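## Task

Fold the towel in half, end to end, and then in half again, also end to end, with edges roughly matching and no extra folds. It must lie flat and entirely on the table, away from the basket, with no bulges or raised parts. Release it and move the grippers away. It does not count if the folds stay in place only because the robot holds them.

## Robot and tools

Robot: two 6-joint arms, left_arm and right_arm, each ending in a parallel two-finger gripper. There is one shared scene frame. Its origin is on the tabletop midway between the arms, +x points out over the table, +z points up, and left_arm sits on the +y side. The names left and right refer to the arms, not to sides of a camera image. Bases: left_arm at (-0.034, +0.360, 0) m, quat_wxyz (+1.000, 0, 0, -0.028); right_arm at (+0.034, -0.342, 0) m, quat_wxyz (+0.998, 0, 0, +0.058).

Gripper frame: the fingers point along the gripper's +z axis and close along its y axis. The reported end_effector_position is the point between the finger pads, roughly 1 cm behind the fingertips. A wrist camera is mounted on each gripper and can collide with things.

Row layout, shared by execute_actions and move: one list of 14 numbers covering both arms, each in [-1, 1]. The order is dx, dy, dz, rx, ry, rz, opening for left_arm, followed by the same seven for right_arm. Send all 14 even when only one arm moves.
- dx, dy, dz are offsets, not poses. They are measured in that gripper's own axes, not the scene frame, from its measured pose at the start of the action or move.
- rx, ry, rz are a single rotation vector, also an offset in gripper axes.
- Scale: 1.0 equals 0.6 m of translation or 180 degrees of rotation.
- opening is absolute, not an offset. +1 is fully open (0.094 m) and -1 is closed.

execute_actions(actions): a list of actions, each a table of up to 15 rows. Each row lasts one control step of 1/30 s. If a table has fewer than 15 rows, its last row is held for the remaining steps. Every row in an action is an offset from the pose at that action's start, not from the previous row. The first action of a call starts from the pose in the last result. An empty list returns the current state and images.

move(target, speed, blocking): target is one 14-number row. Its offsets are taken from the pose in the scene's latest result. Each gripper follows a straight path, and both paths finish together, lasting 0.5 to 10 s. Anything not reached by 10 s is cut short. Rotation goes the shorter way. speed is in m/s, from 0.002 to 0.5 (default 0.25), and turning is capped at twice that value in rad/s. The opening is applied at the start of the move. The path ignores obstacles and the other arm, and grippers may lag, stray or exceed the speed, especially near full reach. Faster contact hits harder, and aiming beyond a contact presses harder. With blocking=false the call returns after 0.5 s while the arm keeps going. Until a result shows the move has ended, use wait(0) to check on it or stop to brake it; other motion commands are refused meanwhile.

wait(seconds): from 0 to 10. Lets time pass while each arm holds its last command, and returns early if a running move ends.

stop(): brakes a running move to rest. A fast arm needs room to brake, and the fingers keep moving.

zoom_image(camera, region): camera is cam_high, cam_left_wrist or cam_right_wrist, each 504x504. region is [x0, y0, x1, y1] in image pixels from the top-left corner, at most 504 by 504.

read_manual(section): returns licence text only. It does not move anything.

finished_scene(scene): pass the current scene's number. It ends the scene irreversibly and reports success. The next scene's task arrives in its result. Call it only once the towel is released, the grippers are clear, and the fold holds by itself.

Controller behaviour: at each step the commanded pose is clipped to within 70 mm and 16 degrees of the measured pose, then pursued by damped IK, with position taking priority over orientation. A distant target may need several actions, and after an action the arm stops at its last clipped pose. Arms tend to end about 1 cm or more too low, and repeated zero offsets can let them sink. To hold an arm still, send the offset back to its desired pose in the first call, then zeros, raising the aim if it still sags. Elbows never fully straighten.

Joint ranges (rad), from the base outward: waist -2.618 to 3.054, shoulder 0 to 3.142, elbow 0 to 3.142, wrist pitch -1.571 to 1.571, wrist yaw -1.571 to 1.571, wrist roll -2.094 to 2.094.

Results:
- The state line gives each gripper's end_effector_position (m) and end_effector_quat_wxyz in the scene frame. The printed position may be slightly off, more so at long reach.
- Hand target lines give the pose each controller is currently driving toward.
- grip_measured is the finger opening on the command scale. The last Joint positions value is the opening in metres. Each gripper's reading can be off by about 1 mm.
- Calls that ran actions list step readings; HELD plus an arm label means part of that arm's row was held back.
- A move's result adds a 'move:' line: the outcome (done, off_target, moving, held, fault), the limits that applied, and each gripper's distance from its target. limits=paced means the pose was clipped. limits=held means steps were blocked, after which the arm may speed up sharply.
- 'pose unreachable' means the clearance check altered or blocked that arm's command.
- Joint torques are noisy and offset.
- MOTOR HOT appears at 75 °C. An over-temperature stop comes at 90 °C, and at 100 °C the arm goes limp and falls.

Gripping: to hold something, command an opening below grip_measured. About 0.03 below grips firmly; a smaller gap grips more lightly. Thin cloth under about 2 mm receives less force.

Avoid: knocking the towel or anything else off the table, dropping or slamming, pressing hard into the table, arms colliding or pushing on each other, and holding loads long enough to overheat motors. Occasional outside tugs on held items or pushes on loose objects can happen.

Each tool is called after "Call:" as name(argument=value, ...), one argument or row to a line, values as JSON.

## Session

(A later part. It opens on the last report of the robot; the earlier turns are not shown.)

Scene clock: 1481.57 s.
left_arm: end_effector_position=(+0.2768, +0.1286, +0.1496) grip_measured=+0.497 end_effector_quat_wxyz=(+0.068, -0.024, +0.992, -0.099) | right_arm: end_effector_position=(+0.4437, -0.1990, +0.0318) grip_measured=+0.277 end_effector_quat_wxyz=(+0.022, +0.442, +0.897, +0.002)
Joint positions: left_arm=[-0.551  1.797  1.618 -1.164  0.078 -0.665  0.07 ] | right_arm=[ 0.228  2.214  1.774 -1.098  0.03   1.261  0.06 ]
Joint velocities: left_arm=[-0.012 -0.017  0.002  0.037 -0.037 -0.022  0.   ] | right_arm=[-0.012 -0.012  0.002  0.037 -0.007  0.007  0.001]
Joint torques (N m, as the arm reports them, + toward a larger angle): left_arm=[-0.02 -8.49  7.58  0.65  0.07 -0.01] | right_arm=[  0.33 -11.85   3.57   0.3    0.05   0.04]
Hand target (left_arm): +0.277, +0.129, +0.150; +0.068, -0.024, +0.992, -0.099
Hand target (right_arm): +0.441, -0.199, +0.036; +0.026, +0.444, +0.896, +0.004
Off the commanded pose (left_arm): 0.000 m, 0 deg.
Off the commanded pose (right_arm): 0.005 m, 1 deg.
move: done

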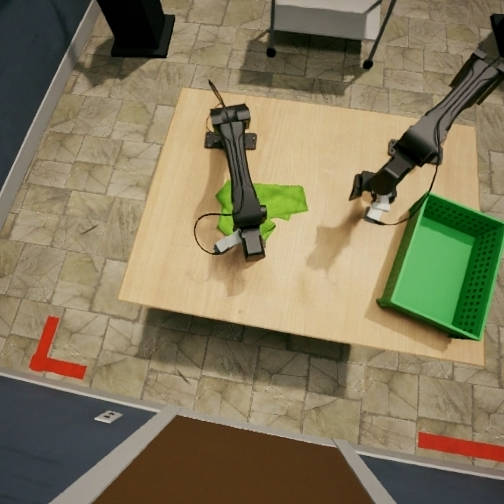

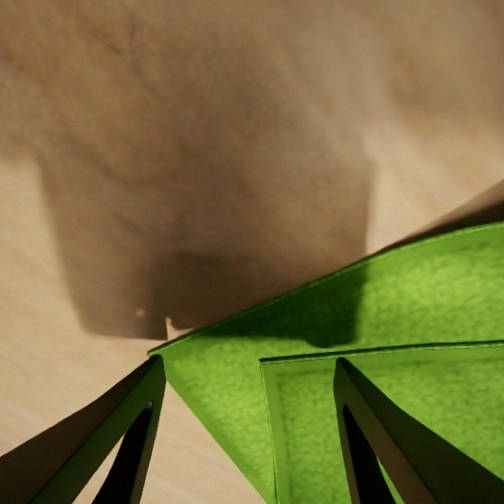

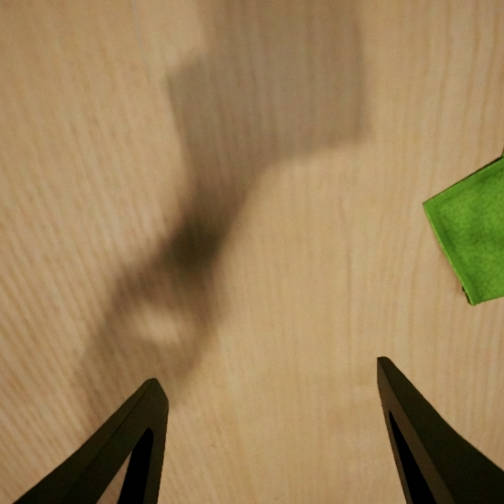

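Call:
move(
  target=[0,0,0,0,0,0,0.5, 0.0,0.0,0.04,0,0,0,0.28],
  speed=0.08,
)

Call:
execute_actions(
  actions=[
    [[0,0,0,0,0,0,0.5, 0,0,0.03,0,0,0,-1]],
  ],
)

Scene clock: 1486.70 s.
left_arm: end_effector_position=(+0.2768, +0.1286, +0.1496) grip_measured=+0.497 end_effector_quat_wxyz=(+0.068, -0.024, +0.992, -0.099) | right_arm: end_effector_position=(+0.4505, -0.1966, +0.0234) grip_measured=+0.277 end_effector_quat_wxyz=(+0.035, +0.443, +0.896, +0.015)
Joint positions: left_arm=[-0.551  1.797  1.618 -1.164  0.078 -0.665  0.07 ] | right_arm=[ 0.228  2.214  1.738 -1.026  0.03   1.263  0.06 ]
Joint velocities: left_arm=[ 0.017  0.017 -0.007 -0.007 -0.037 -0.066  0.   ] | right_arm=[-0.012 -0.007 -0.002  0.007 -0.051 -0.066 -0.   ]
Joint torques (N m, as the arm reports them, + toward a larger angle): left_arm=[ 0.06 -8.37  7.62  0.64  0.09  0.  ] | right_arm=[-0.12 -8.74  3.79  0.34  0.03  0.01]
Hand target (left_arm): +0.277, +0.129, +0.150; +0.068, -0.024, +0.992, -0.099
Hand target (right_arm): +0.444, -0.200, +0.008; +0.022, +0.443, +0.896, +0.002
Off the commanded pose (left_arm): 0.000 m, 0 deg.
Off the commanded pose (right_arm): 0.017 m, 2 deg.
move: off_target (right_arm)

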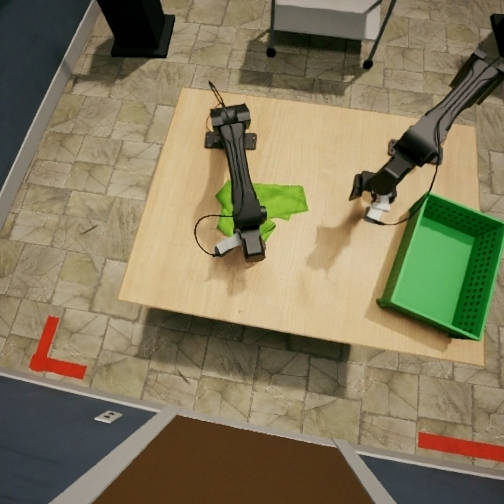

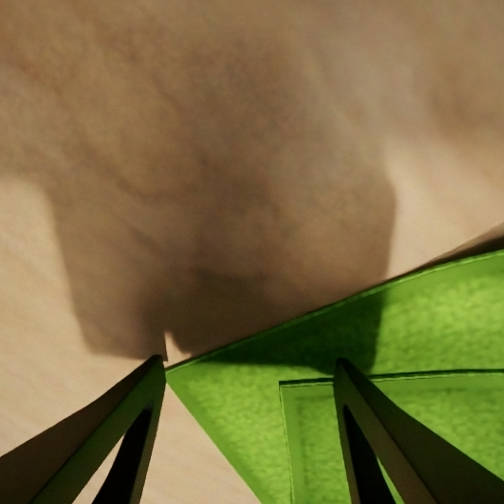

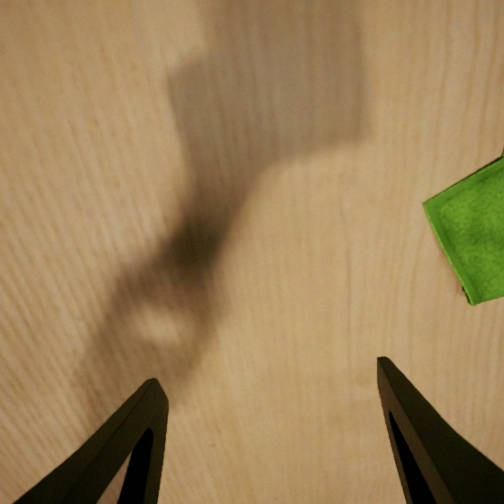

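Scene clock: 1487.20 s.
left_arm: end_effector_position=(+0.2768, +0.1286, +0.1496) grip_measured=+0.497 end_effector_quat_wxyz=(+0.068, -0.024, +0.992, -0.099) | right_arm: end_effector_position=(+0.4581, -0.1939, +0.0206) grip_measured=-0.978 end_effector_quat_wxyz=(+0.047, +0.443, +0.895, +0.028)
Joint positions: left_arm=[-0.551  1.797  1.618 -1.164  0.078 -0.665  0.07 ] | right_arm=[ 0.228  2.214  1.724 -0.975  0.03   1.263  0.001]
Joint velocities: left_arm=[-0.022 -0.002 -0.002 -0.007 -0.037 -0.022 -0.   ] | right_arm=[-0.012 -0.012  0.002 -0.066 -0.022 -0.022 -0.001]
Joint torques (N m, as the arm reports them, + toward a larger angle): left_arm=[-0.08 -8.41  7.62  0.64  0.06  0.  ] | right_arm=[-0.06 -8.97  3.89  0.42  0.02  0.02]
Hand target (left_arm): +0.277, +0.129, +0.150; +0.068, -0.024, +0.992, -0.099
Hand target (right_arm): +0.452, -0.197, +0.006; +0.035, +0.443, +0.896, +0.015
Off the commanded pose (left_arm): 0.000 m, 0 deg.
Off the commanded pose (right_arm): 0.017 m, 2 deg.
Step readings (end_effector_position):
0: left_arm (+0.2768, +0.1286, +0.1496) | right_arm (+0.4505, -0.1966, +0.0234)
1: left_arm (+0.2768, +0.1286, +0.1496) | right_arm (+0.4512, -0.1964, +0.0228)
2: left_arm (+0.2768, +0.1286, +0.1496) | right_arm (+0.4525, -0.1959, +0.0223)
4: left_arm (+0.2768, +0.1286, +0.1496) | right_arm (+0.4537, -0.1954, +0.0207)
8: left_arm (+0.2768, +0.1286, +0.1496) | right_arm (+0.4560, -0.1946, +0.0204)
15: end_effector_position above

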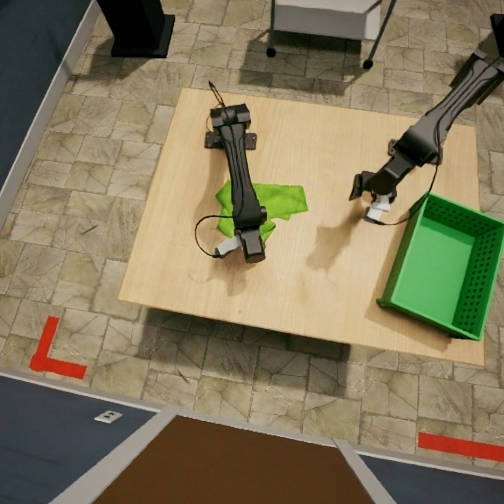

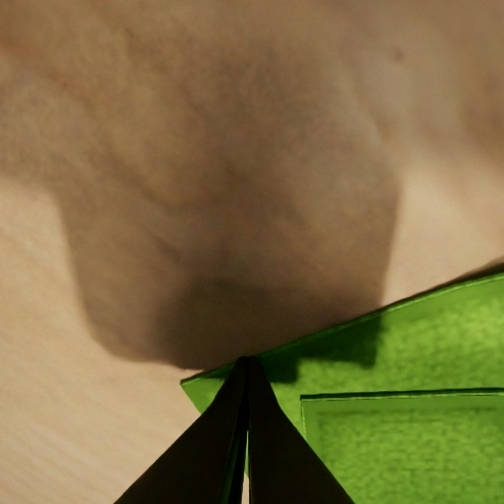

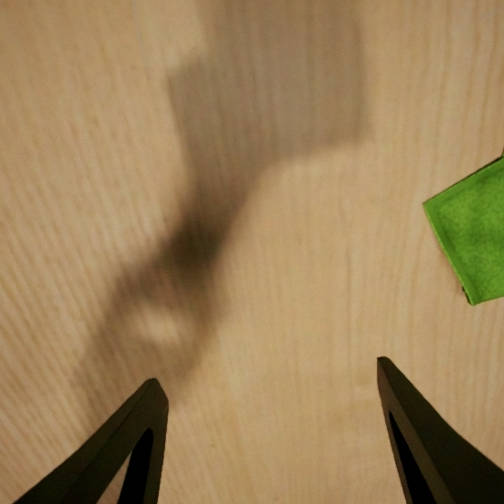

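Call:
move(
  target=[0,0,0,0,0,0,0.5, 0.0,0.0,-0.05,0,0,0,0.28],
  speed=0.12,
)

Call:
move(
  target=[0,0,0,0,0,0,0.5, 0.02,0.03,0.06,0.01,0.02,0,0.28],
  speed=0.08,
)

Call:
execute_actions(
  actions=[
    [[0,0,0,0,0,0,0.5, 0,0,0.03,0,0,0,-1]],
  ],
)

Scene clock: 1496.10 s.
left_arm: end_effector_position=(+0.2768, +0.1286, +0.1496) grip_measured=+0.497 end_effector_quat_wxyz=(+0.068, -0.024, +0.992, -0.099) | right_arm: end_effector_position=(+0.4505, -0.1966, +0.0347) grip_measured=+0.277 end_effector_quat_wxyz=(+0.037, +0.443, +0.895, +0.018)
Joint positions: left_arm=[-0.551  1.797  1.618 -1.164  0.078 -0.665  0.07 ] | right_arm=[ 0.228  2.196  1.755 -1.053  0.03   1.263  0.06 ]
Joint velocities: left_arm=[-0.007  0.012  0.002 -0.022 -0.007 -0.007 -0.001] | right_arm=[ 0.012  0.007 -0.007 -0.022 -0.007  0.007 -0.   ]
Joint torques (N m, as the arm reports them, + toward a larger angle): left_arm=[ 0.   -8.42  7.58  0.64  0.07 -0.02] | right_arm=[  0.18 -11.65   7.36   0.16   0.02   0.05]
Hand target (left_arm): +0.277, +0.129, +0.150; +0.068, -0.024, +0.992, -0.099
Hand target (right_arm): +0.455, -0.194, +0.050; +0.047, +0.443, +0.895, +0.028
Off the commanded pose (left_arm): 0.000 m, 0 deg.
Off the commanded pose (right_arm): 0.017 m, 2 deg.
move: off_target (right_arm)

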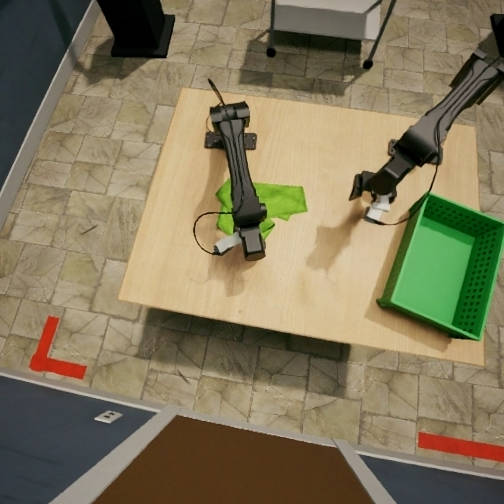

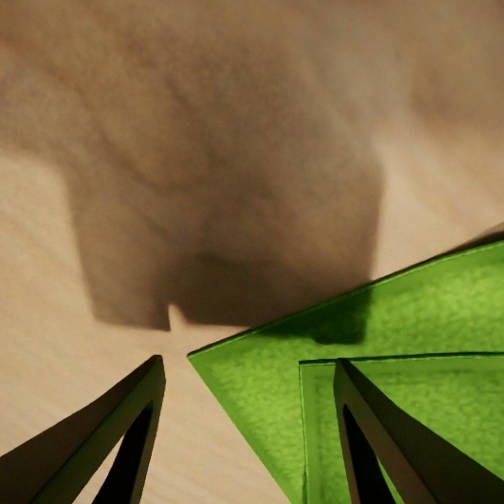

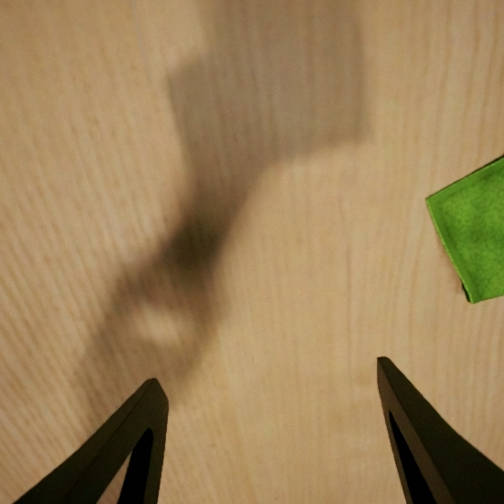

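Scene clock: 1496.87 s.
left_arm: end_effector_position=(+0.2768, +0.1286, +0.1496) grip_measured=+0.497 end_effector_quat_wxyz=(+0.068, -0.024, +0.992, -0.099) | right_arm: end_effector_position=(+0.4574, -0.1891, +0.0176) grip_measured=+0.278 end_effector_quat_wxyz=(+0.014, +0.447, +0.894, +0.013)
Joint positions: left_arm=[-0.551  1.797  1.618 -1.164  0.078 -0.665  0.07 ] | right_arm=[ 0.228  2.288  1.842 -1.087  0.003  1.271  0.06 ]
Joint velocities: left_arm=[ 0.027  0.002 -0.002 -0.037  0.022 -0.066 -0.   ] | right_arm=[-0.017  0.007  0.012 -0.051  0.007  0.022 -0.   ]
Joint torques (N m, as the arm reports them, + toward a larger angle): left_arm=[-0.02 -8.48  7.56  0.62  0.08 -0.02] | right_arm=[ 0.94 -7.37  6.52  0.49 -0.2   0.11]
Hand target (left_arm): +0.277, +0.129, +0.150; +0.068, -0.024, +0.992, -0.099
Hand target (right_arm): +0.459, -0.177, -0.000; +0.002, +0.443, +0.896, +0.017
Off the commanded pose (left_arm): 0.000 m, 0 deg.
Off the commanded pose (right_arm): 0.023 m, 2 deg.
move: off_target (right_arm)

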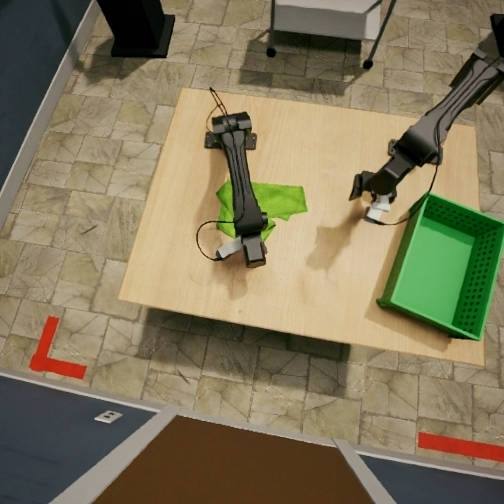

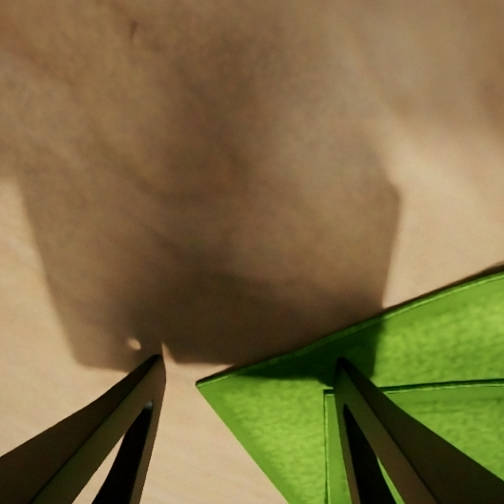

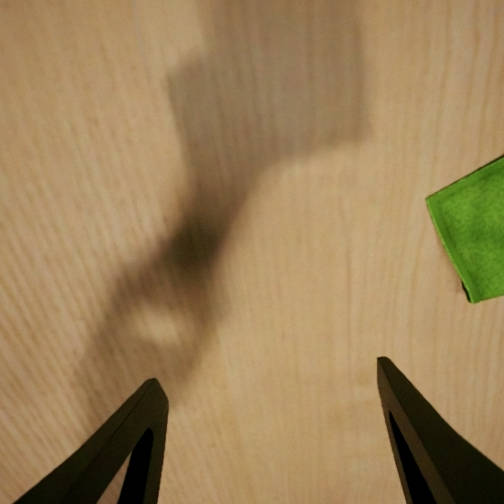

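Scene clock: 1497.37 s.
left_arm: end_effector_position=(+0.2768, +0.1286, +0.1496) grip_measured=+0.497 end_effector_quat_wxyz=(+0.068, -0.024, +0.992, -0.099) | right_arm: end_effector_position=(+0.4587, -0.1888, +0.0177) grip_measured=-0.964 end_effector_quat_wxyz=(+0.016, +0.447, +0.894, +0.014)
Joint positions: left_arm=[-0.551  1.797  1.618 -1.164  0.078 -0.665  0.07 ] | right_arm=[ 0.228  2.288  1.842 -1.081  0.004  1.271  0.002]
Joint velocities: left_arm=[ 0.012 -0.007  0.002 -0.066  0.037  0.066  0.   ] | right_arm=[ 0.017 -0.012 -0.002  0.022 -0.007 -0.022 -0.001]
Joint torques (N m, as the arm reports them, + toward a larger angle): left_arm=[ 0.06 -8.46  7.58  0.64  0.07 -0.01] | right_arm=[ 0.05 -9.65  2.47  0.73  0.02  0.03]
Hand target (left_arm): +0.277, +0.129, +0.150; +0.068, -0.024, +0.992, -0.099
Hand target (right_arm): +0.457, -0.189, +0.000; +0.014, +0.447, +0.894, +0.012
Off the commanded pose (left_arm): 0.000 m, 0 deg.
Off the commanded pose (right_arm): 0.018 m, 0 deg.
Step readings (end_effector_position):
0: left_arm (+0.2768, +0.1286, +0.1496) | right_arm (+0.4574, -0.1891, +0.0176)
1: left_arm (+0.2768, +0.1286, +0.1496) | right_arm (+0.4574, -0.1892, +0.0176)
2: left_arm (+0.2768, +0.1286, +0.1496) | right_arm (+0.4572, -0.1893, +0.0176)
4: left_arm (+0.2768, +0.1286, +0.1496) | right_arm (+0.4574, -0.1892, +0.0176)
8: left_arm (+0.2768, +0.1286, +0.1496) | right_arm (+0.4586, -0.1888, +0.0177)
15: end_effector_position above

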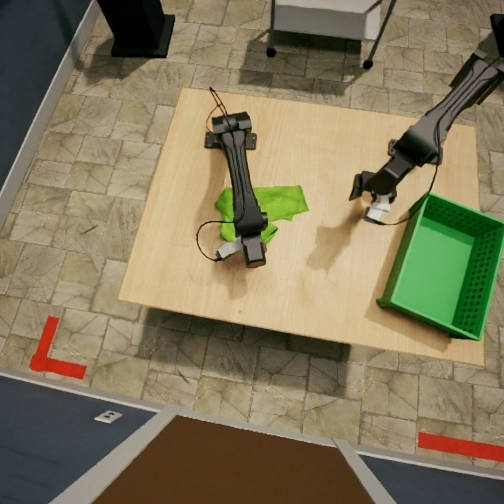

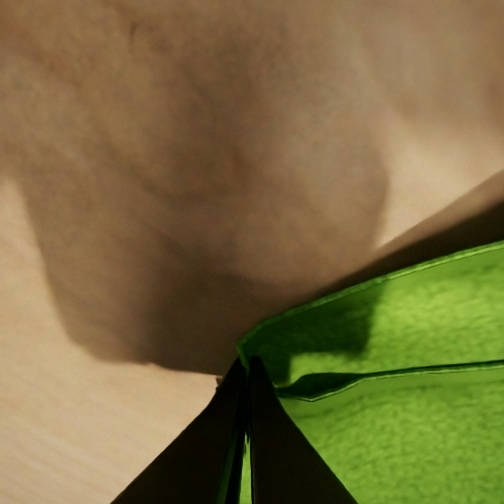

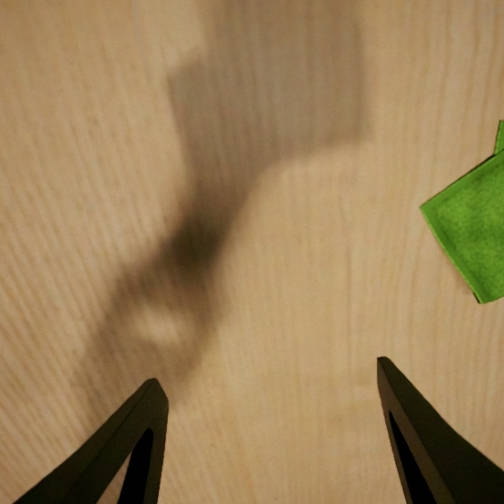

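Call:
move(
  target=[0,0,0,0,0,0,0.5, 0.0,0.0,-0.2,0,0,0,-1],
  speed=0.1,
)

Call:
move(
  target=[0,0,0,0,0,0,0.5, -0.235,-0.425,0.1,0,0,0,-1],
  speed=0.1,
)

Scene clock: 1509.83 s.
left_arm: end_effector_position=(+0.2768, +0.1286, +0.1496) grip_measured=+0.497 end_effector_quat_wxyz=(+0.068, -0.024, +0.992, -0.099) | right_arm: end_effector_position=(+0.4534, -0.1906, +0.1377) grip_measured=-0.964 end_effector_quat_wxyz=(+0.018, +0.447, +0.894, +0.016)
Joint positions: left_arm=[-0.551  1.797  1.618 -1.164  0.078 -0.665  0.07 ] | right_arm=[ 0.228  2.27   2.291 -1.543  0.004  1.271  0.002]
Joint velocities: left_arm=[-0.007 -0.012 -0.012  0.007  0.037 -0.051 -0.001] | right_arm=[ 0.002 -0.007 -0.012  0.007 -0.037  0.037 -0.001]
Joint torques (N m, as the arm reports them, + toward a larger angle): left_arm=[-0.13 -8.46  7.57  0.63  0.07 -0.04] | right_arm=[ 0.1  -9.42  7.31  0.09  0.01  0.03]
Hand target (left_arm): +0.277, +0.129, +0.150; +0.068, -0.024, +0.992, -0.099
Hand target (right_arm): +0.455, -0.190, +0.138; +0.017, +0.447, +0.894, +0.015
Off the commanded pose (left_arm): 0.000 m, 0 deg.
Off the commanded pose (right_arm): 0.001 m, 0 deg.
joint sent to its limit (right arm) — the command would take joint 4 (wrist pitch) past its lower limit, so that joint was sent only as far as its limit.
move: done

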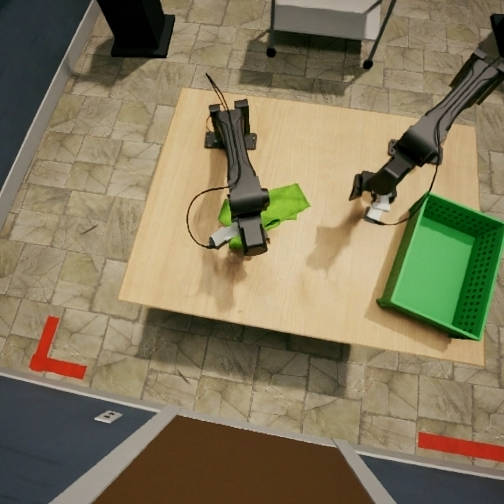

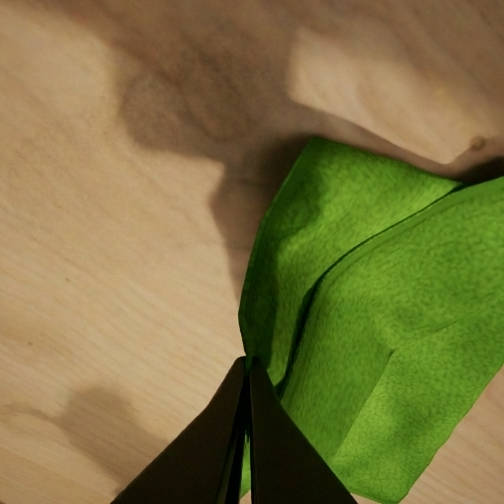

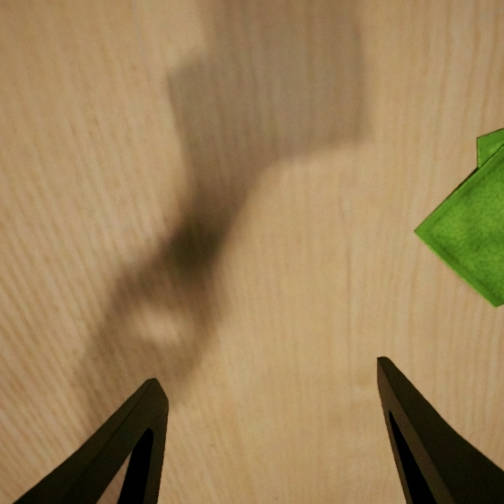

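Scene clock: 1513.30 s.
left_arm: end_effector_position=(+0.2768, +0.1286, +0.1496) grip_measured=+0.497 end_effector_quat_wxyz=(+0.068, -0.024, +0.992, -0.099) | right_arm: end_effector_position=(+0.3410, -0.4585, +0.0679) grip_measured=-0.964 end_effector_quat_wxyz=(+0.013, +0.447, +0.894, +0.007)
Joint positions: left_arm=[-0.551  1.797  1.618 -1.164  0.078 -0.665  0.07 ] | right_arm=[-0.49   1.787  1.306 -1.062 -0.011  0.555  0.002]
Joint velocities: left_arm=[-0.002 -0.002 -0.012 -0.095  0.037 -0.007  0.001] | right_arm=[-0.027  0.002  0.002 -0.022 -0.022 -0.051  0.   ]
Joint torques (N m, as the arm reports them, + toward a larger angle): left_arm=[-0.03 -8.4   7.55  0.62  0.05  0.  ] | right_arm=[-0.42 -8.79  3.69  0.33 -0.04  0.  ]
Hand target (left_arm): +0.277, +0.129, +0.150; +0.068, -0.024, +0.992, -0.099
Hand target (right_arm): +0.338, -0.458, +0.071; +0.020, +0.447, +0.894, +0.011
Off the commanded pose (left_arm): 0.000 m, 0 deg.
Off the commanded pose (right_arm): 0.005 m, 1 deg.
move: done

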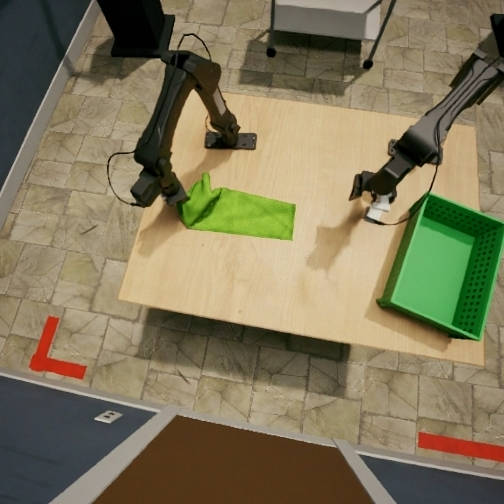

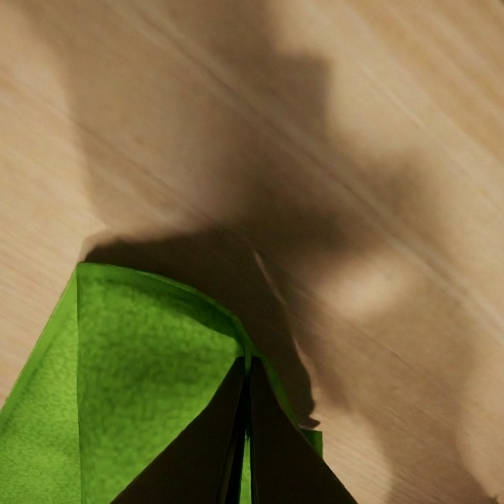

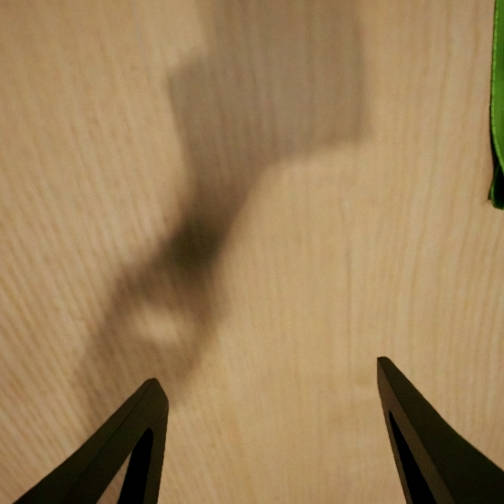

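Nice strip. Lower, release, retreat.

Call:
move(
  target=[0,0,0,0,0,0,0.5, -0.03,-0.03,0.06,0,0,0,-1],
  speed=0.08,
)

Call:
execute_actions(
  actions=[
    [[0,0,0,0,0,0,0.5, 0,0,0,0,0,0,0.5]],
    [[0,0,0,0,0,0,0.5, 0,0,-0.1,0,0,0,0.5]],
    [[0,0,0,0,0,0,0.5, 0.0,0,-0.1,0,0,0,0.5]],
  ],
)

Call:
zoom_image(
  camera="cam_high",
  region=[120,140,340,290],
)

Scene clock: 1519.07 s.
left_arm: end_effector_position=(+0.2768, +0.1286, +0.1496) grip_measured=+0.497 end_effector_quat_wxyz=(+0.068, -0.024, +0.992, -0.099) | right_arm: end_effector_position=(+0.3436, -0.4826, +0.0410) grip_measured=-0.964 end_effector_quat_wxyz=(+0.024, +0.446, +0.895, +0.006)
Joint positions: left_arm=[-0.551  1.797  1.618 -1.164  0.078 -0.665  0.07 ] | right_arm=[-0.553  1.841  1.261 -0.944 -0.011  0.488  0.002]
Joint velocities: left_arm=[-0.017  0.012  0.007 -0.037 -0.081  0.066 -0.002] | right_arm=[-0.002  0.002 -0.012 -0.022  0.007 -0.037  0.   ]
Joint torques (N m, as the arm reports them, + toward a larger angle): left_arm=[ 0.   -8.4   7.6   0.64  0.07  0.01] | right_arm=[-0.58 -6.56  3.85  0.38  0.01 -0.02]
Hand target (left_arm): +0.277, +0.129, +0.150; +0.068, -0.024, +0.992, -0.099
Hand target (right_arm): +0.338, -0.484, +0.032; +0.013, +0.447, +0.894, +0.006
Off the commanded pose (left_arm): 0.000 m, 0 deg.
Off the commanded pose (right_arm): 0.011 m, 1 deg.
move: off_target (right_arm)

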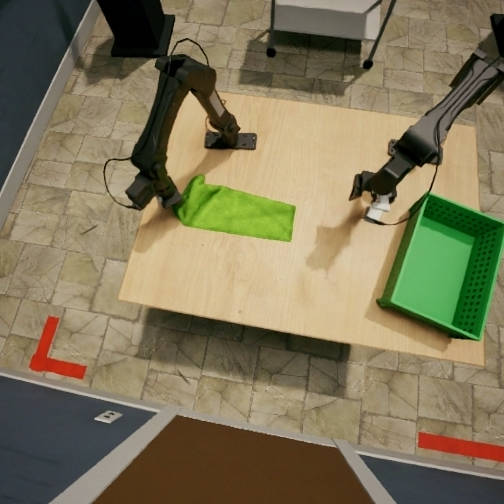

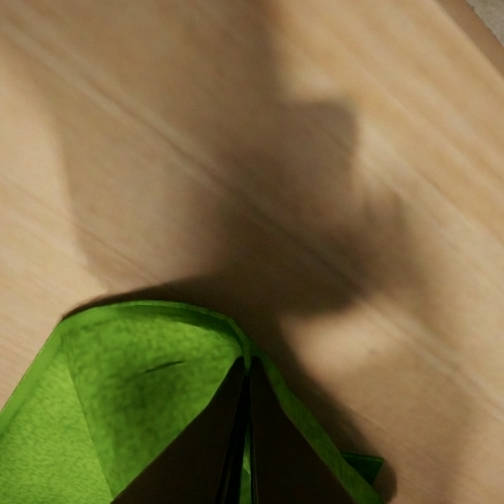

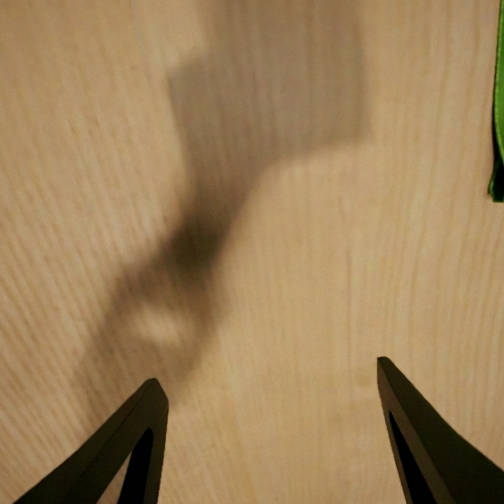

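Scene clock: 1520.57 s.
left_arm: end_effector_position=(+0.2768, +0.1286, +0.1496) grip_measured=+0.497 end_effector_quat_wxyz=(+0.068, -0.024, +0.992, -0.099) | right_arm: end_effector_position=(+0.3405, -0.4812, +0.1485) grip_measured=+0.497 end_effector_quat_wxyz=(+0.024, +0.446, +0.895, +0.006)
Joint positions: left_arm=[-0.551  1.797  1.618 -1.164  0.078 -0.665  0.07 ] | right_arm=[-0.553  1.774  1.611 -1.359 -0.011  0.488  0.07 ]
Joint velocities: left_arm=[ 0.017  0.007 -0.012 -0.007  0.022  0.007  0.001] | right_arm=[-0.007 -0.017  0.012 -0.227  0.037  0.007 -0.   ]
Joint torques (N m, as the arm reports them, + toward a larger angle): left_arm=[-0.08 -8.49  7.56  0.61  0.07 -0.02] | right_arm=[-0.14 -7.2   6.99  0.2   0.    0.02]
Hand target (left_arm): +0.277, +0.129, +0.150; +0.068, -0.024, +0.992, -0.099
Hand target (right_arm): +0.339, -0.481, +0.154; +0.024, +0.446, +0.895, +0.006
Off the commanded pose (left_arm): 0.000 m, 0 deg.
Off the commanded pose (right_arm): 0.006 m, 0 deg.
Step readings (end_effector_position; steps 1 to 15: 1st action; 16 to 30: 2nd action; 31 to 45: 3rd action):
0: left_arm (+0.2768, +0.1286, +0.1496) | right_arm (+0.3436, -0.4826, +0.0410)
1: left_arm (+0.2768, +0.1286, +0.1496) | right_arm (+0.3436, -0.4826, +0.0410)
2: left_arm (+0.2768, +0.1286, +0.1496) | right_arm (+0.3436, -0.4826, +0.0410)
4: left_arm (+0.2768, +0.1286, +0.1496) | right_arm (+0.3436, -0.4826, +0.0410)
8: left_arm (+0.2768, +0.1286, +0.1496) | right_arm (+0.3436, -0.4826, +0.0410)
15: left_arm (+0.2768, +0.1286, +0.1496) | right_arm (+0.3436, -0.4826, +0.0410)
16: left_arm (+0.2768, +0.1286, +0.1496) | right_arm (+0.3425, -0.4821, +0.0446)
17: left_arm (+0.2768, +0.1286, +0.1496) | right_arm (+0.3405, -0.4812, +0.0506)
19: left_arm (+0.2768, +0.1286, +0.1496) | right_arm (+0.3443, -0.4829, +0.0688)
23: left_arm (+0.2768, +0.1286, +0.1496) | right_arm (+0.3504, -0.4858, +0.0935)
30: left_arm (+0.2768, +0.1286, +0.1496) | right_arm (+0.3417, -0.4817, +0.0944)
31: left_arm (+0.2768, +0.1286, +0.1496) | right_arm (+0.3401, -0.4810, +0.0988)
32: left_arm (+0.2768, +0.1286, +0.1496) | right_arm (+0.3395, -0.4807, +0.1063)
34: left_arm (+0.2768, +0.1286, +0.1496) | right_arm (+0.3457, -0.4836, +0.1266)
38: left_arm (+0.2768, +0.1286, +0.1496) | right_arm (+0.3508, -0.4859, +0.1487)
45: end_effector_position above

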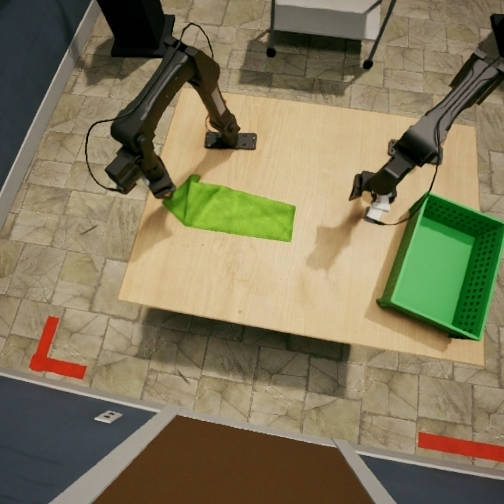

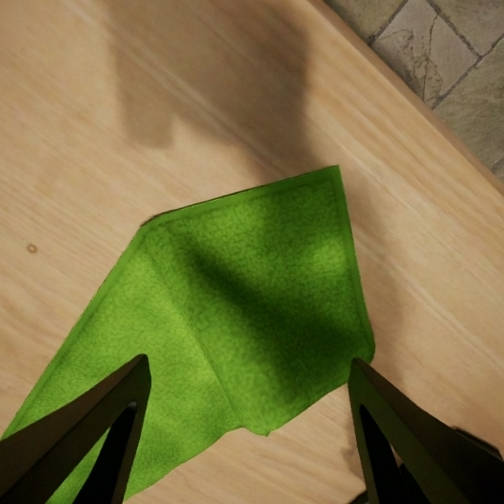

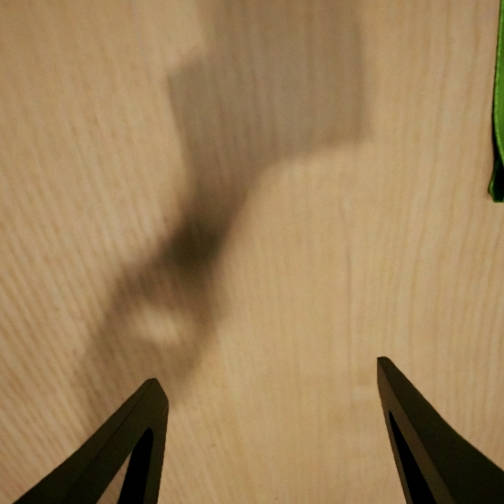

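Region (120, 140, 340, 290) of cam_high's 504x504 image, scaled by 2.291, with more detail than that image has; it fills the top 344 rows of this view, and the rest is white.

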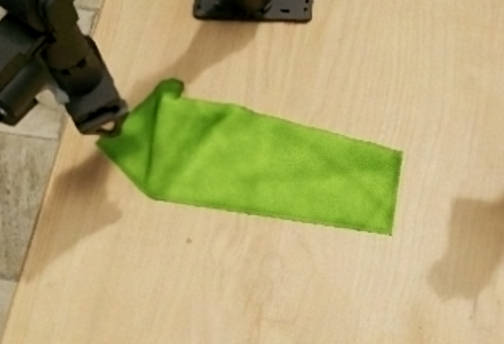

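Call:
move(
  target=[0,0,0,0,0,0,0.5, 0.0,0.02,0.17,0,0.01,0,0.28],
  speed=0.12,
)

Scene clock: 1530.60 s.
left_arm: end_effector_position=(+0.2768, +0.1286, +0.1496) grip_measured=+0.497 end_effector_quat_wxyz=(+0.068, -0.024, +0.992, -0.099) | right_arm: end_effector_position=(+0.3549, -0.4809, +0.0556) grip_measured=+0.283 end_effector_quat_wxyz=(+0.020, +0.448, +0.894, +0.010)
Joint positions: left_arm=[-0.551  1.797  1.618 -1.164  0.078 -0.665  0.07 ] | right_arm=[-0.538  1.866  1.356 -1.021 -0.018  0.508  0.06 ]
Joint velocities: left_arm=[ 0.017  0.002 -0.012 -0.037  0.007 -0.037 -0.001] | right_arm=[-0.007 -0.017  0.017  0.007 -0.037 -0.022  0.001]
Joint torques (N m, as the arm reports them, + toward a larger angle): left_arm=[-0.05 -8.45  7.61  0.62  0.06 -0.03] | right_arm=[ 0.8  -6.92  4.    0.33 -0.07  0.06]
Hand target (left_arm): +0.277, +0.129, +0.150; +0.068, -0.024, +0.992, -0.099
Hand target (right_arm): +0.354, -0.474, +0.047; +0.010, +0.445, +0.895, +0.013
Off the commanded pose (left_arm): 0.000 m, 0 deg.
Off the commanded pose (right_arm): 0.010 m, 1 deg.
move: done

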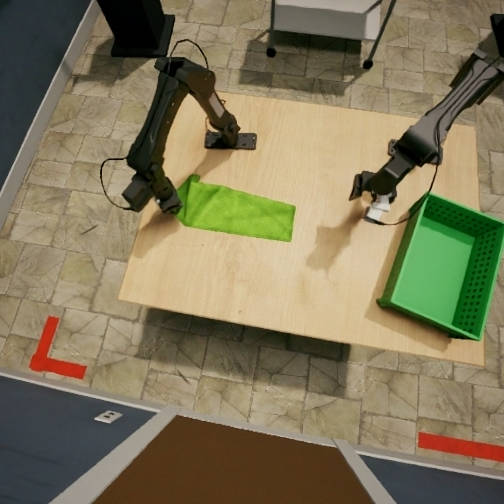

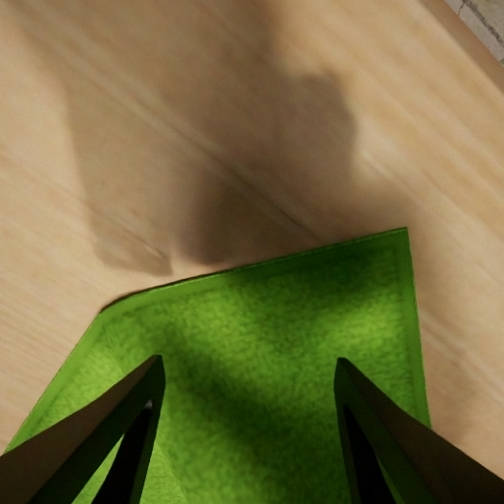

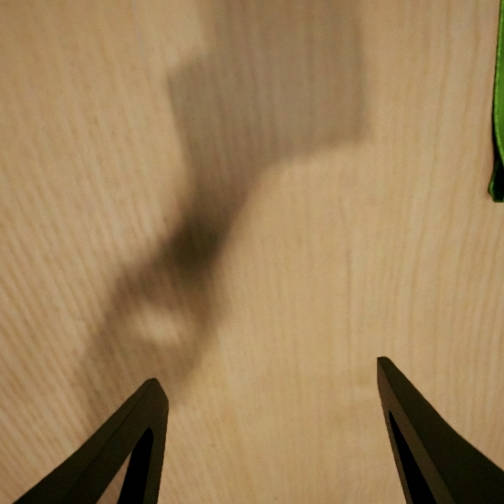

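Call:
move(
  target=[0,0,0,0,0,0,0.5, 0.0,-0.1,0.07,0,0.01,0,0.28],
  speed=0.08,
)

Scene clock: 1540.17 s.
left_arm: end_effector_position=(+0.2768, +0.1286, +0.1496) grip_measured=+0.497 end_effector_quat_wxyz=(+0.068, -0.024, +0.992, -0.099) | right_arm: end_effector_position=(+0.3128, -0.5188, +0.0174) grip_measured=+0.283 end_effector_quat_wxyz=(+0.010, +0.448, +0.894, +0.010)
Joint positions: left_arm=[-0.551  1.797  1.618 -1.164  0.078 -0.665  0.07 ] | right_arm=[-0.699  1.866  1.195 -0.882 -0.023  0.346  0.06 ]
Joint velocities: left_arm=[-0.007 -0.002  0.012 -0.081  0.11  -0.037 -0.001] | right_arm=[-0.012 -0.012 -0.007 -0.095  0.007 -0.007 -0.001]
Joint torques (N m, as the arm reports them, + toward a larger angle): left_arm=[-0.02 -8.53  7.64  0.64  0.1   0.  ] | right_arm=[-0.54 -7.36  3.44  0.31 -0.09 -0.03]
Hand target (left_arm): +0.277, +0.129, +0.150; +0.068, -0.024, +0.992, -0.099
Hand target (right_arm): +0.308, -0.517, +0.012; +0.005, +0.448, +0.894, +0.015
Off the commanded pose (left_arm): 0.000 m, 0 deg.
Off the commanded pose (right_arm): 0.007 m, 1 deg.
move: done

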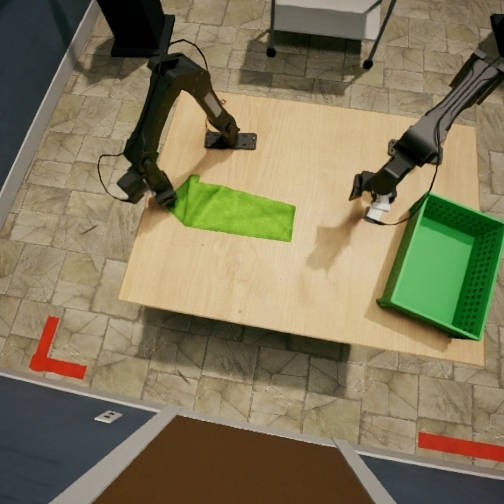

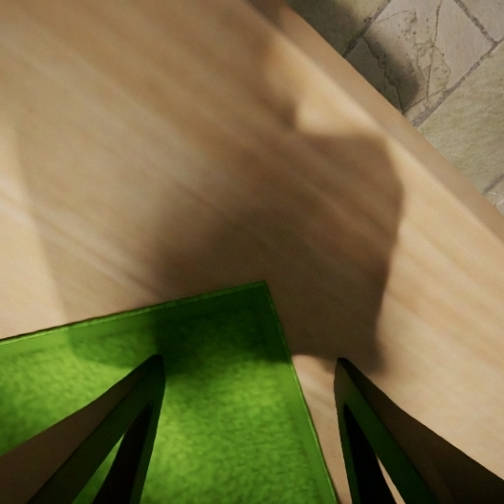

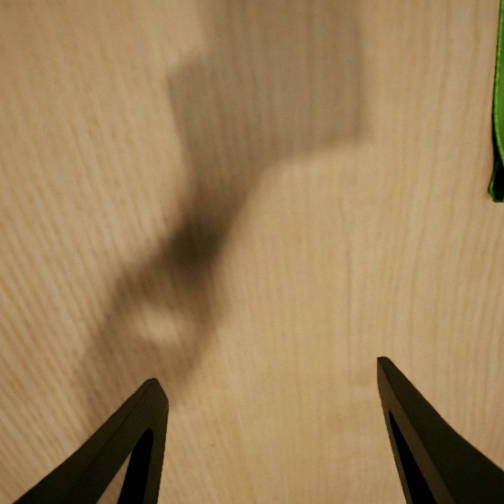

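Call:
execute_actions(
  actions=[
    [[0,0,0,0,0,0,0.5, 0,0,0.03,0,0,0,-1]],
  ],
)

Scene clock: 1544.13 s.
left_arm: end_effector_position=(+0.2768, +0.1286, +0.1496) grip_measured=+0.497 end_effector_quat_wxyz=(+0.068, -0.024, +0.992, -0.099) | right_arm: end_effector_position=(+0.3180, -0.5200, +0.0146) grip_measured=-0.966 end_effector_quat_wxyz=(+0.022, +0.446, +0.895, +0.013)
Joint positions: left_arm=[-0.551  1.797  1.618 -1.164  0.078 -0.665  0.07 ] | right_arm=[-0.698  1.868  1.184 -0.846 -0.032  0.344  0.002]
Joint velocities: left_arm=[ 0.012 -0.012 -0.002  0.007  0.007 -0.066  0.   ] | right_arm=[-0.002 -0.002  0.007 -0.037  0.007  0.022 -0.   ]
Joint torques (N m, as the arm reports them, + toward a larger angle): left_arm=[-0.06 -8.47  7.52  0.64  0.05 -0.03] | right_arm=[ 0.1  -5.78  2.96  0.52  0.08  0.04]
Hand target (left_arm): +0.277, +0.129, +0.150; +0.068, -0.024, +0.992, -0.099
Hand target (right_arm): +0.313, -0.518, +0.000; +0.010, +0.447, +0.894, +0.010
Off the commanded pose (left_arm): 0.000 m, 0 deg.
Off the commanded pose (right_arm): 0.016 m, 1 deg.
Step readings (end_effector_position):
0: left_arm (+0.2768, +0.1286, +0.1496) | right_arm (+0.3131, -0.5191, +0.0174)
1: left_arm (+0.2768, +0.1286, +0.1496) | right_arm (+0.3135, -0.5193, +0.0167)
2: left_arm (+0.2768, +0.1286, +0.1496) | right_arm (+0.3145, -0.5200, +0.0159)
4: left_arm (+0.2768, +0.1286, +0.1496) | right_arm (+0.3168, -0.5196, +0.0146)
8: left_arm (+0.2768, +0.1286, +0.1496) | right_arm (+0.3180, -0.5200, +0.0146)
15: end_effector_position above

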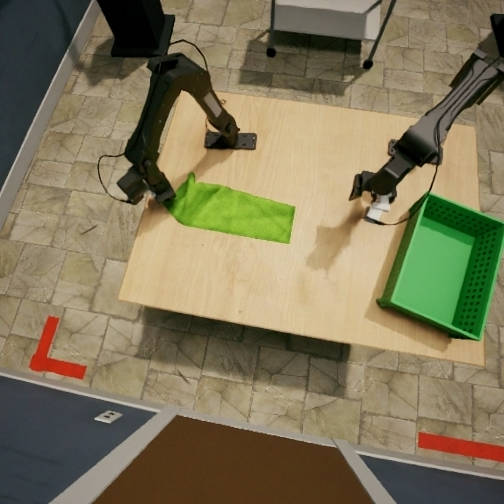

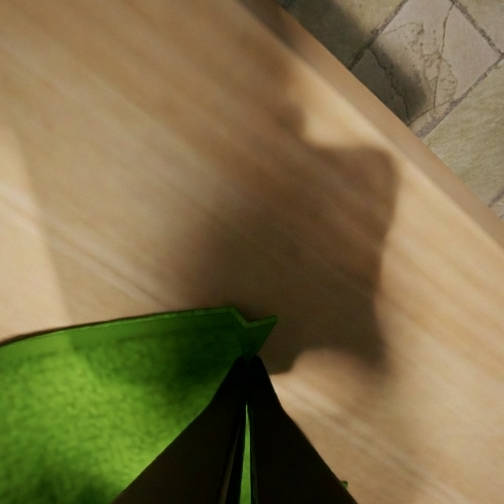

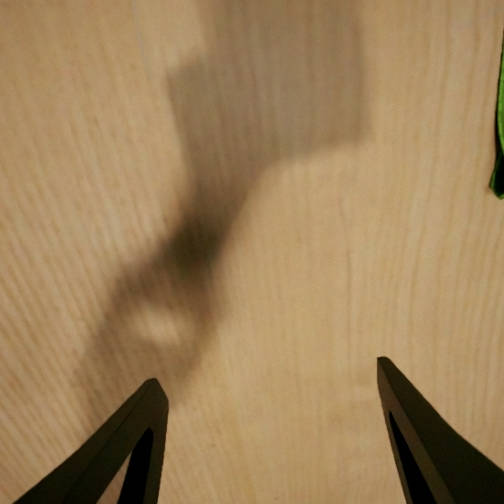

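Call:
move(
  target=[0,0,0,0,0,0,0.5, 0.1,0.14,-0.3,0,0,0,-1],
  speed=0.1,
)

Scene clock: 1561.23 s.
left_arm: end_effector_position=(+0.2768, +0.1286, +0.1496) grip_measured=+0.497 end_effector_quat_wxyz=(+0.068, -0.024, +0.992, -0.099) | right_arm: end_effector_position=(+0.3385, -0.4239, +0.1886) grip_measured=-0.966 end_effector_quat_wxyz=(+0.013, +0.448, +0.894, +0.019)
Joint positions: left_arm=[-0.551  1.797  1.618 -1.164  0.078 -0.665  0.07 ] | right_arm=[-0.402  1.729  1.719 -1.528 -0.032  0.644  0.002]
Joint velocities: left_arm=[-0.002 -0.002  0.007 -0.022  0.007 -0.007 -0.001] | right_arm=[-0.007 -0.007  0.012 -0.139 -0.007  0.007  0.   ]
Joint torques (N m, as the arm reports them, + toward a larger angle): left_arm=[ 0.01 -8.45  7.55  0.62  0.08  0.01] | right_arm=[ 0.67 -6.69  7.37  0.18  0.06  0.07]
Hand target (left_arm): +0.277, +0.129, +0.150; +0.068, -0.024, +0.992, -0.099
Hand target (right_arm): +0.341, -0.423, +0.197; +0.023, +0.446, +0.895, +0.016
Off the commanded pose (left_arm): 0.000 m, 0 deg.
Off the commanded pose (right_arm): 0.008 m, 1 deg.
move: done

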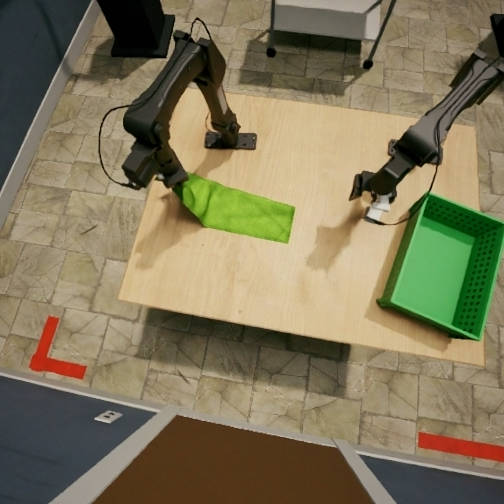

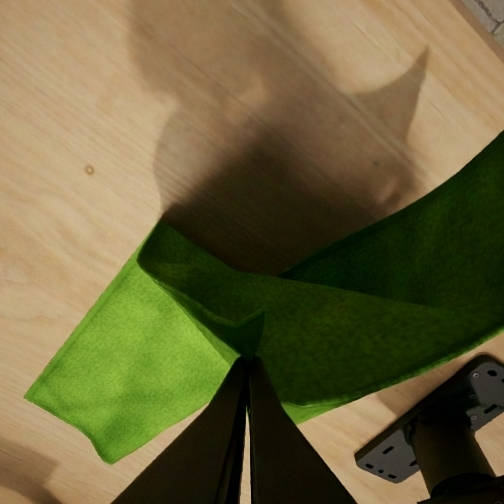

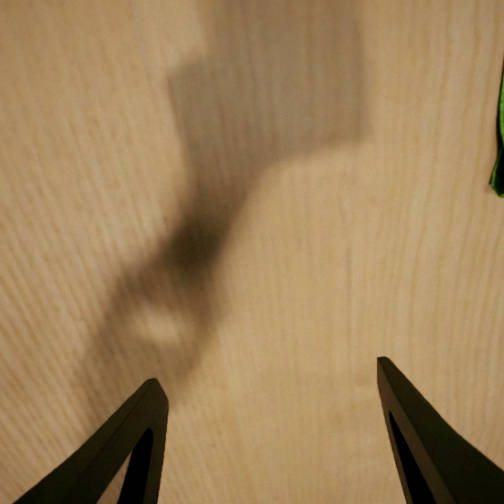

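Call:
move(
  target=[0,0,0,0,0,0,0.5, 0.33,0.45,0.24,0,0,0,-1],
  speed=0.1,
)

Scene clock: 1569.63 s.
left_arm: end_effector_position=(+0.2768, +0.1286, +0.1496) grip_measured=+0.497 end_effector_quat_wxyz=(+0.068, -0.024, +0.992, -0.099) | right_arm: end_effector_position=(+0.4369, -0.0992, +0.0568) grip_measured=-0.966 end_effector_quat_wxyz=(+0.005, +0.447, +0.894, +0.031)
Joint positions: left_arm=[-0.551  1.797  1.618 -1.164  0.078 -0.665  0.07 ] | right_arm=[ 0.413  2.34   2.085 -1.259 -0.026  1.459  0.002]
Joint velocities: left_arm=[ 0.012 -0.017 -0.002 -0.007  0.051  0.007  0.   ] | right_arm=[ 0.007 -0.007  0.017 -0.037 -0.081  0.007  0.   ]
Joint torques (N m, as the arm reports them, + toward a larger angle): left_arm=[-0.07 -8.56  7.52  0.65  0.05 -0.01] | right_arm=[  0.42 -10.14   7.58   0.13   0.15   0.08]
Hand target (left_arm): +0.277, +0.129, +0.150; +0.068, -0.024, +0.992, -0.099
Hand target (right_arm): +0.438, -0.098, +0.057; +0.010, +0.448, +0.894, +0.025
Off the commanded pose (left_arm): 0.000 m, 0 deg.
Off the commanded pose (right_arm): 0.005 m, 2 deg.
move: done

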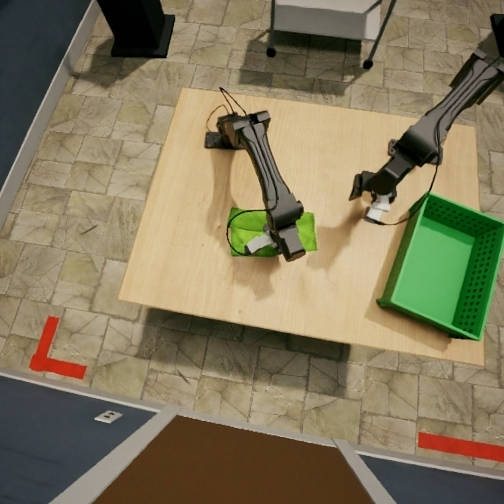

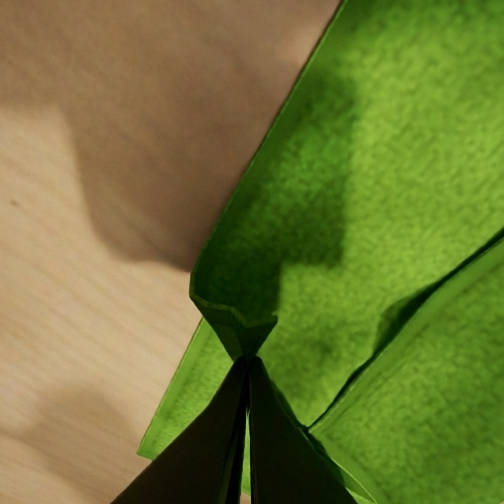

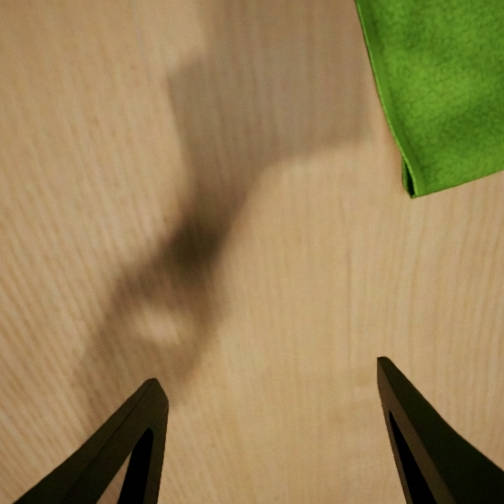

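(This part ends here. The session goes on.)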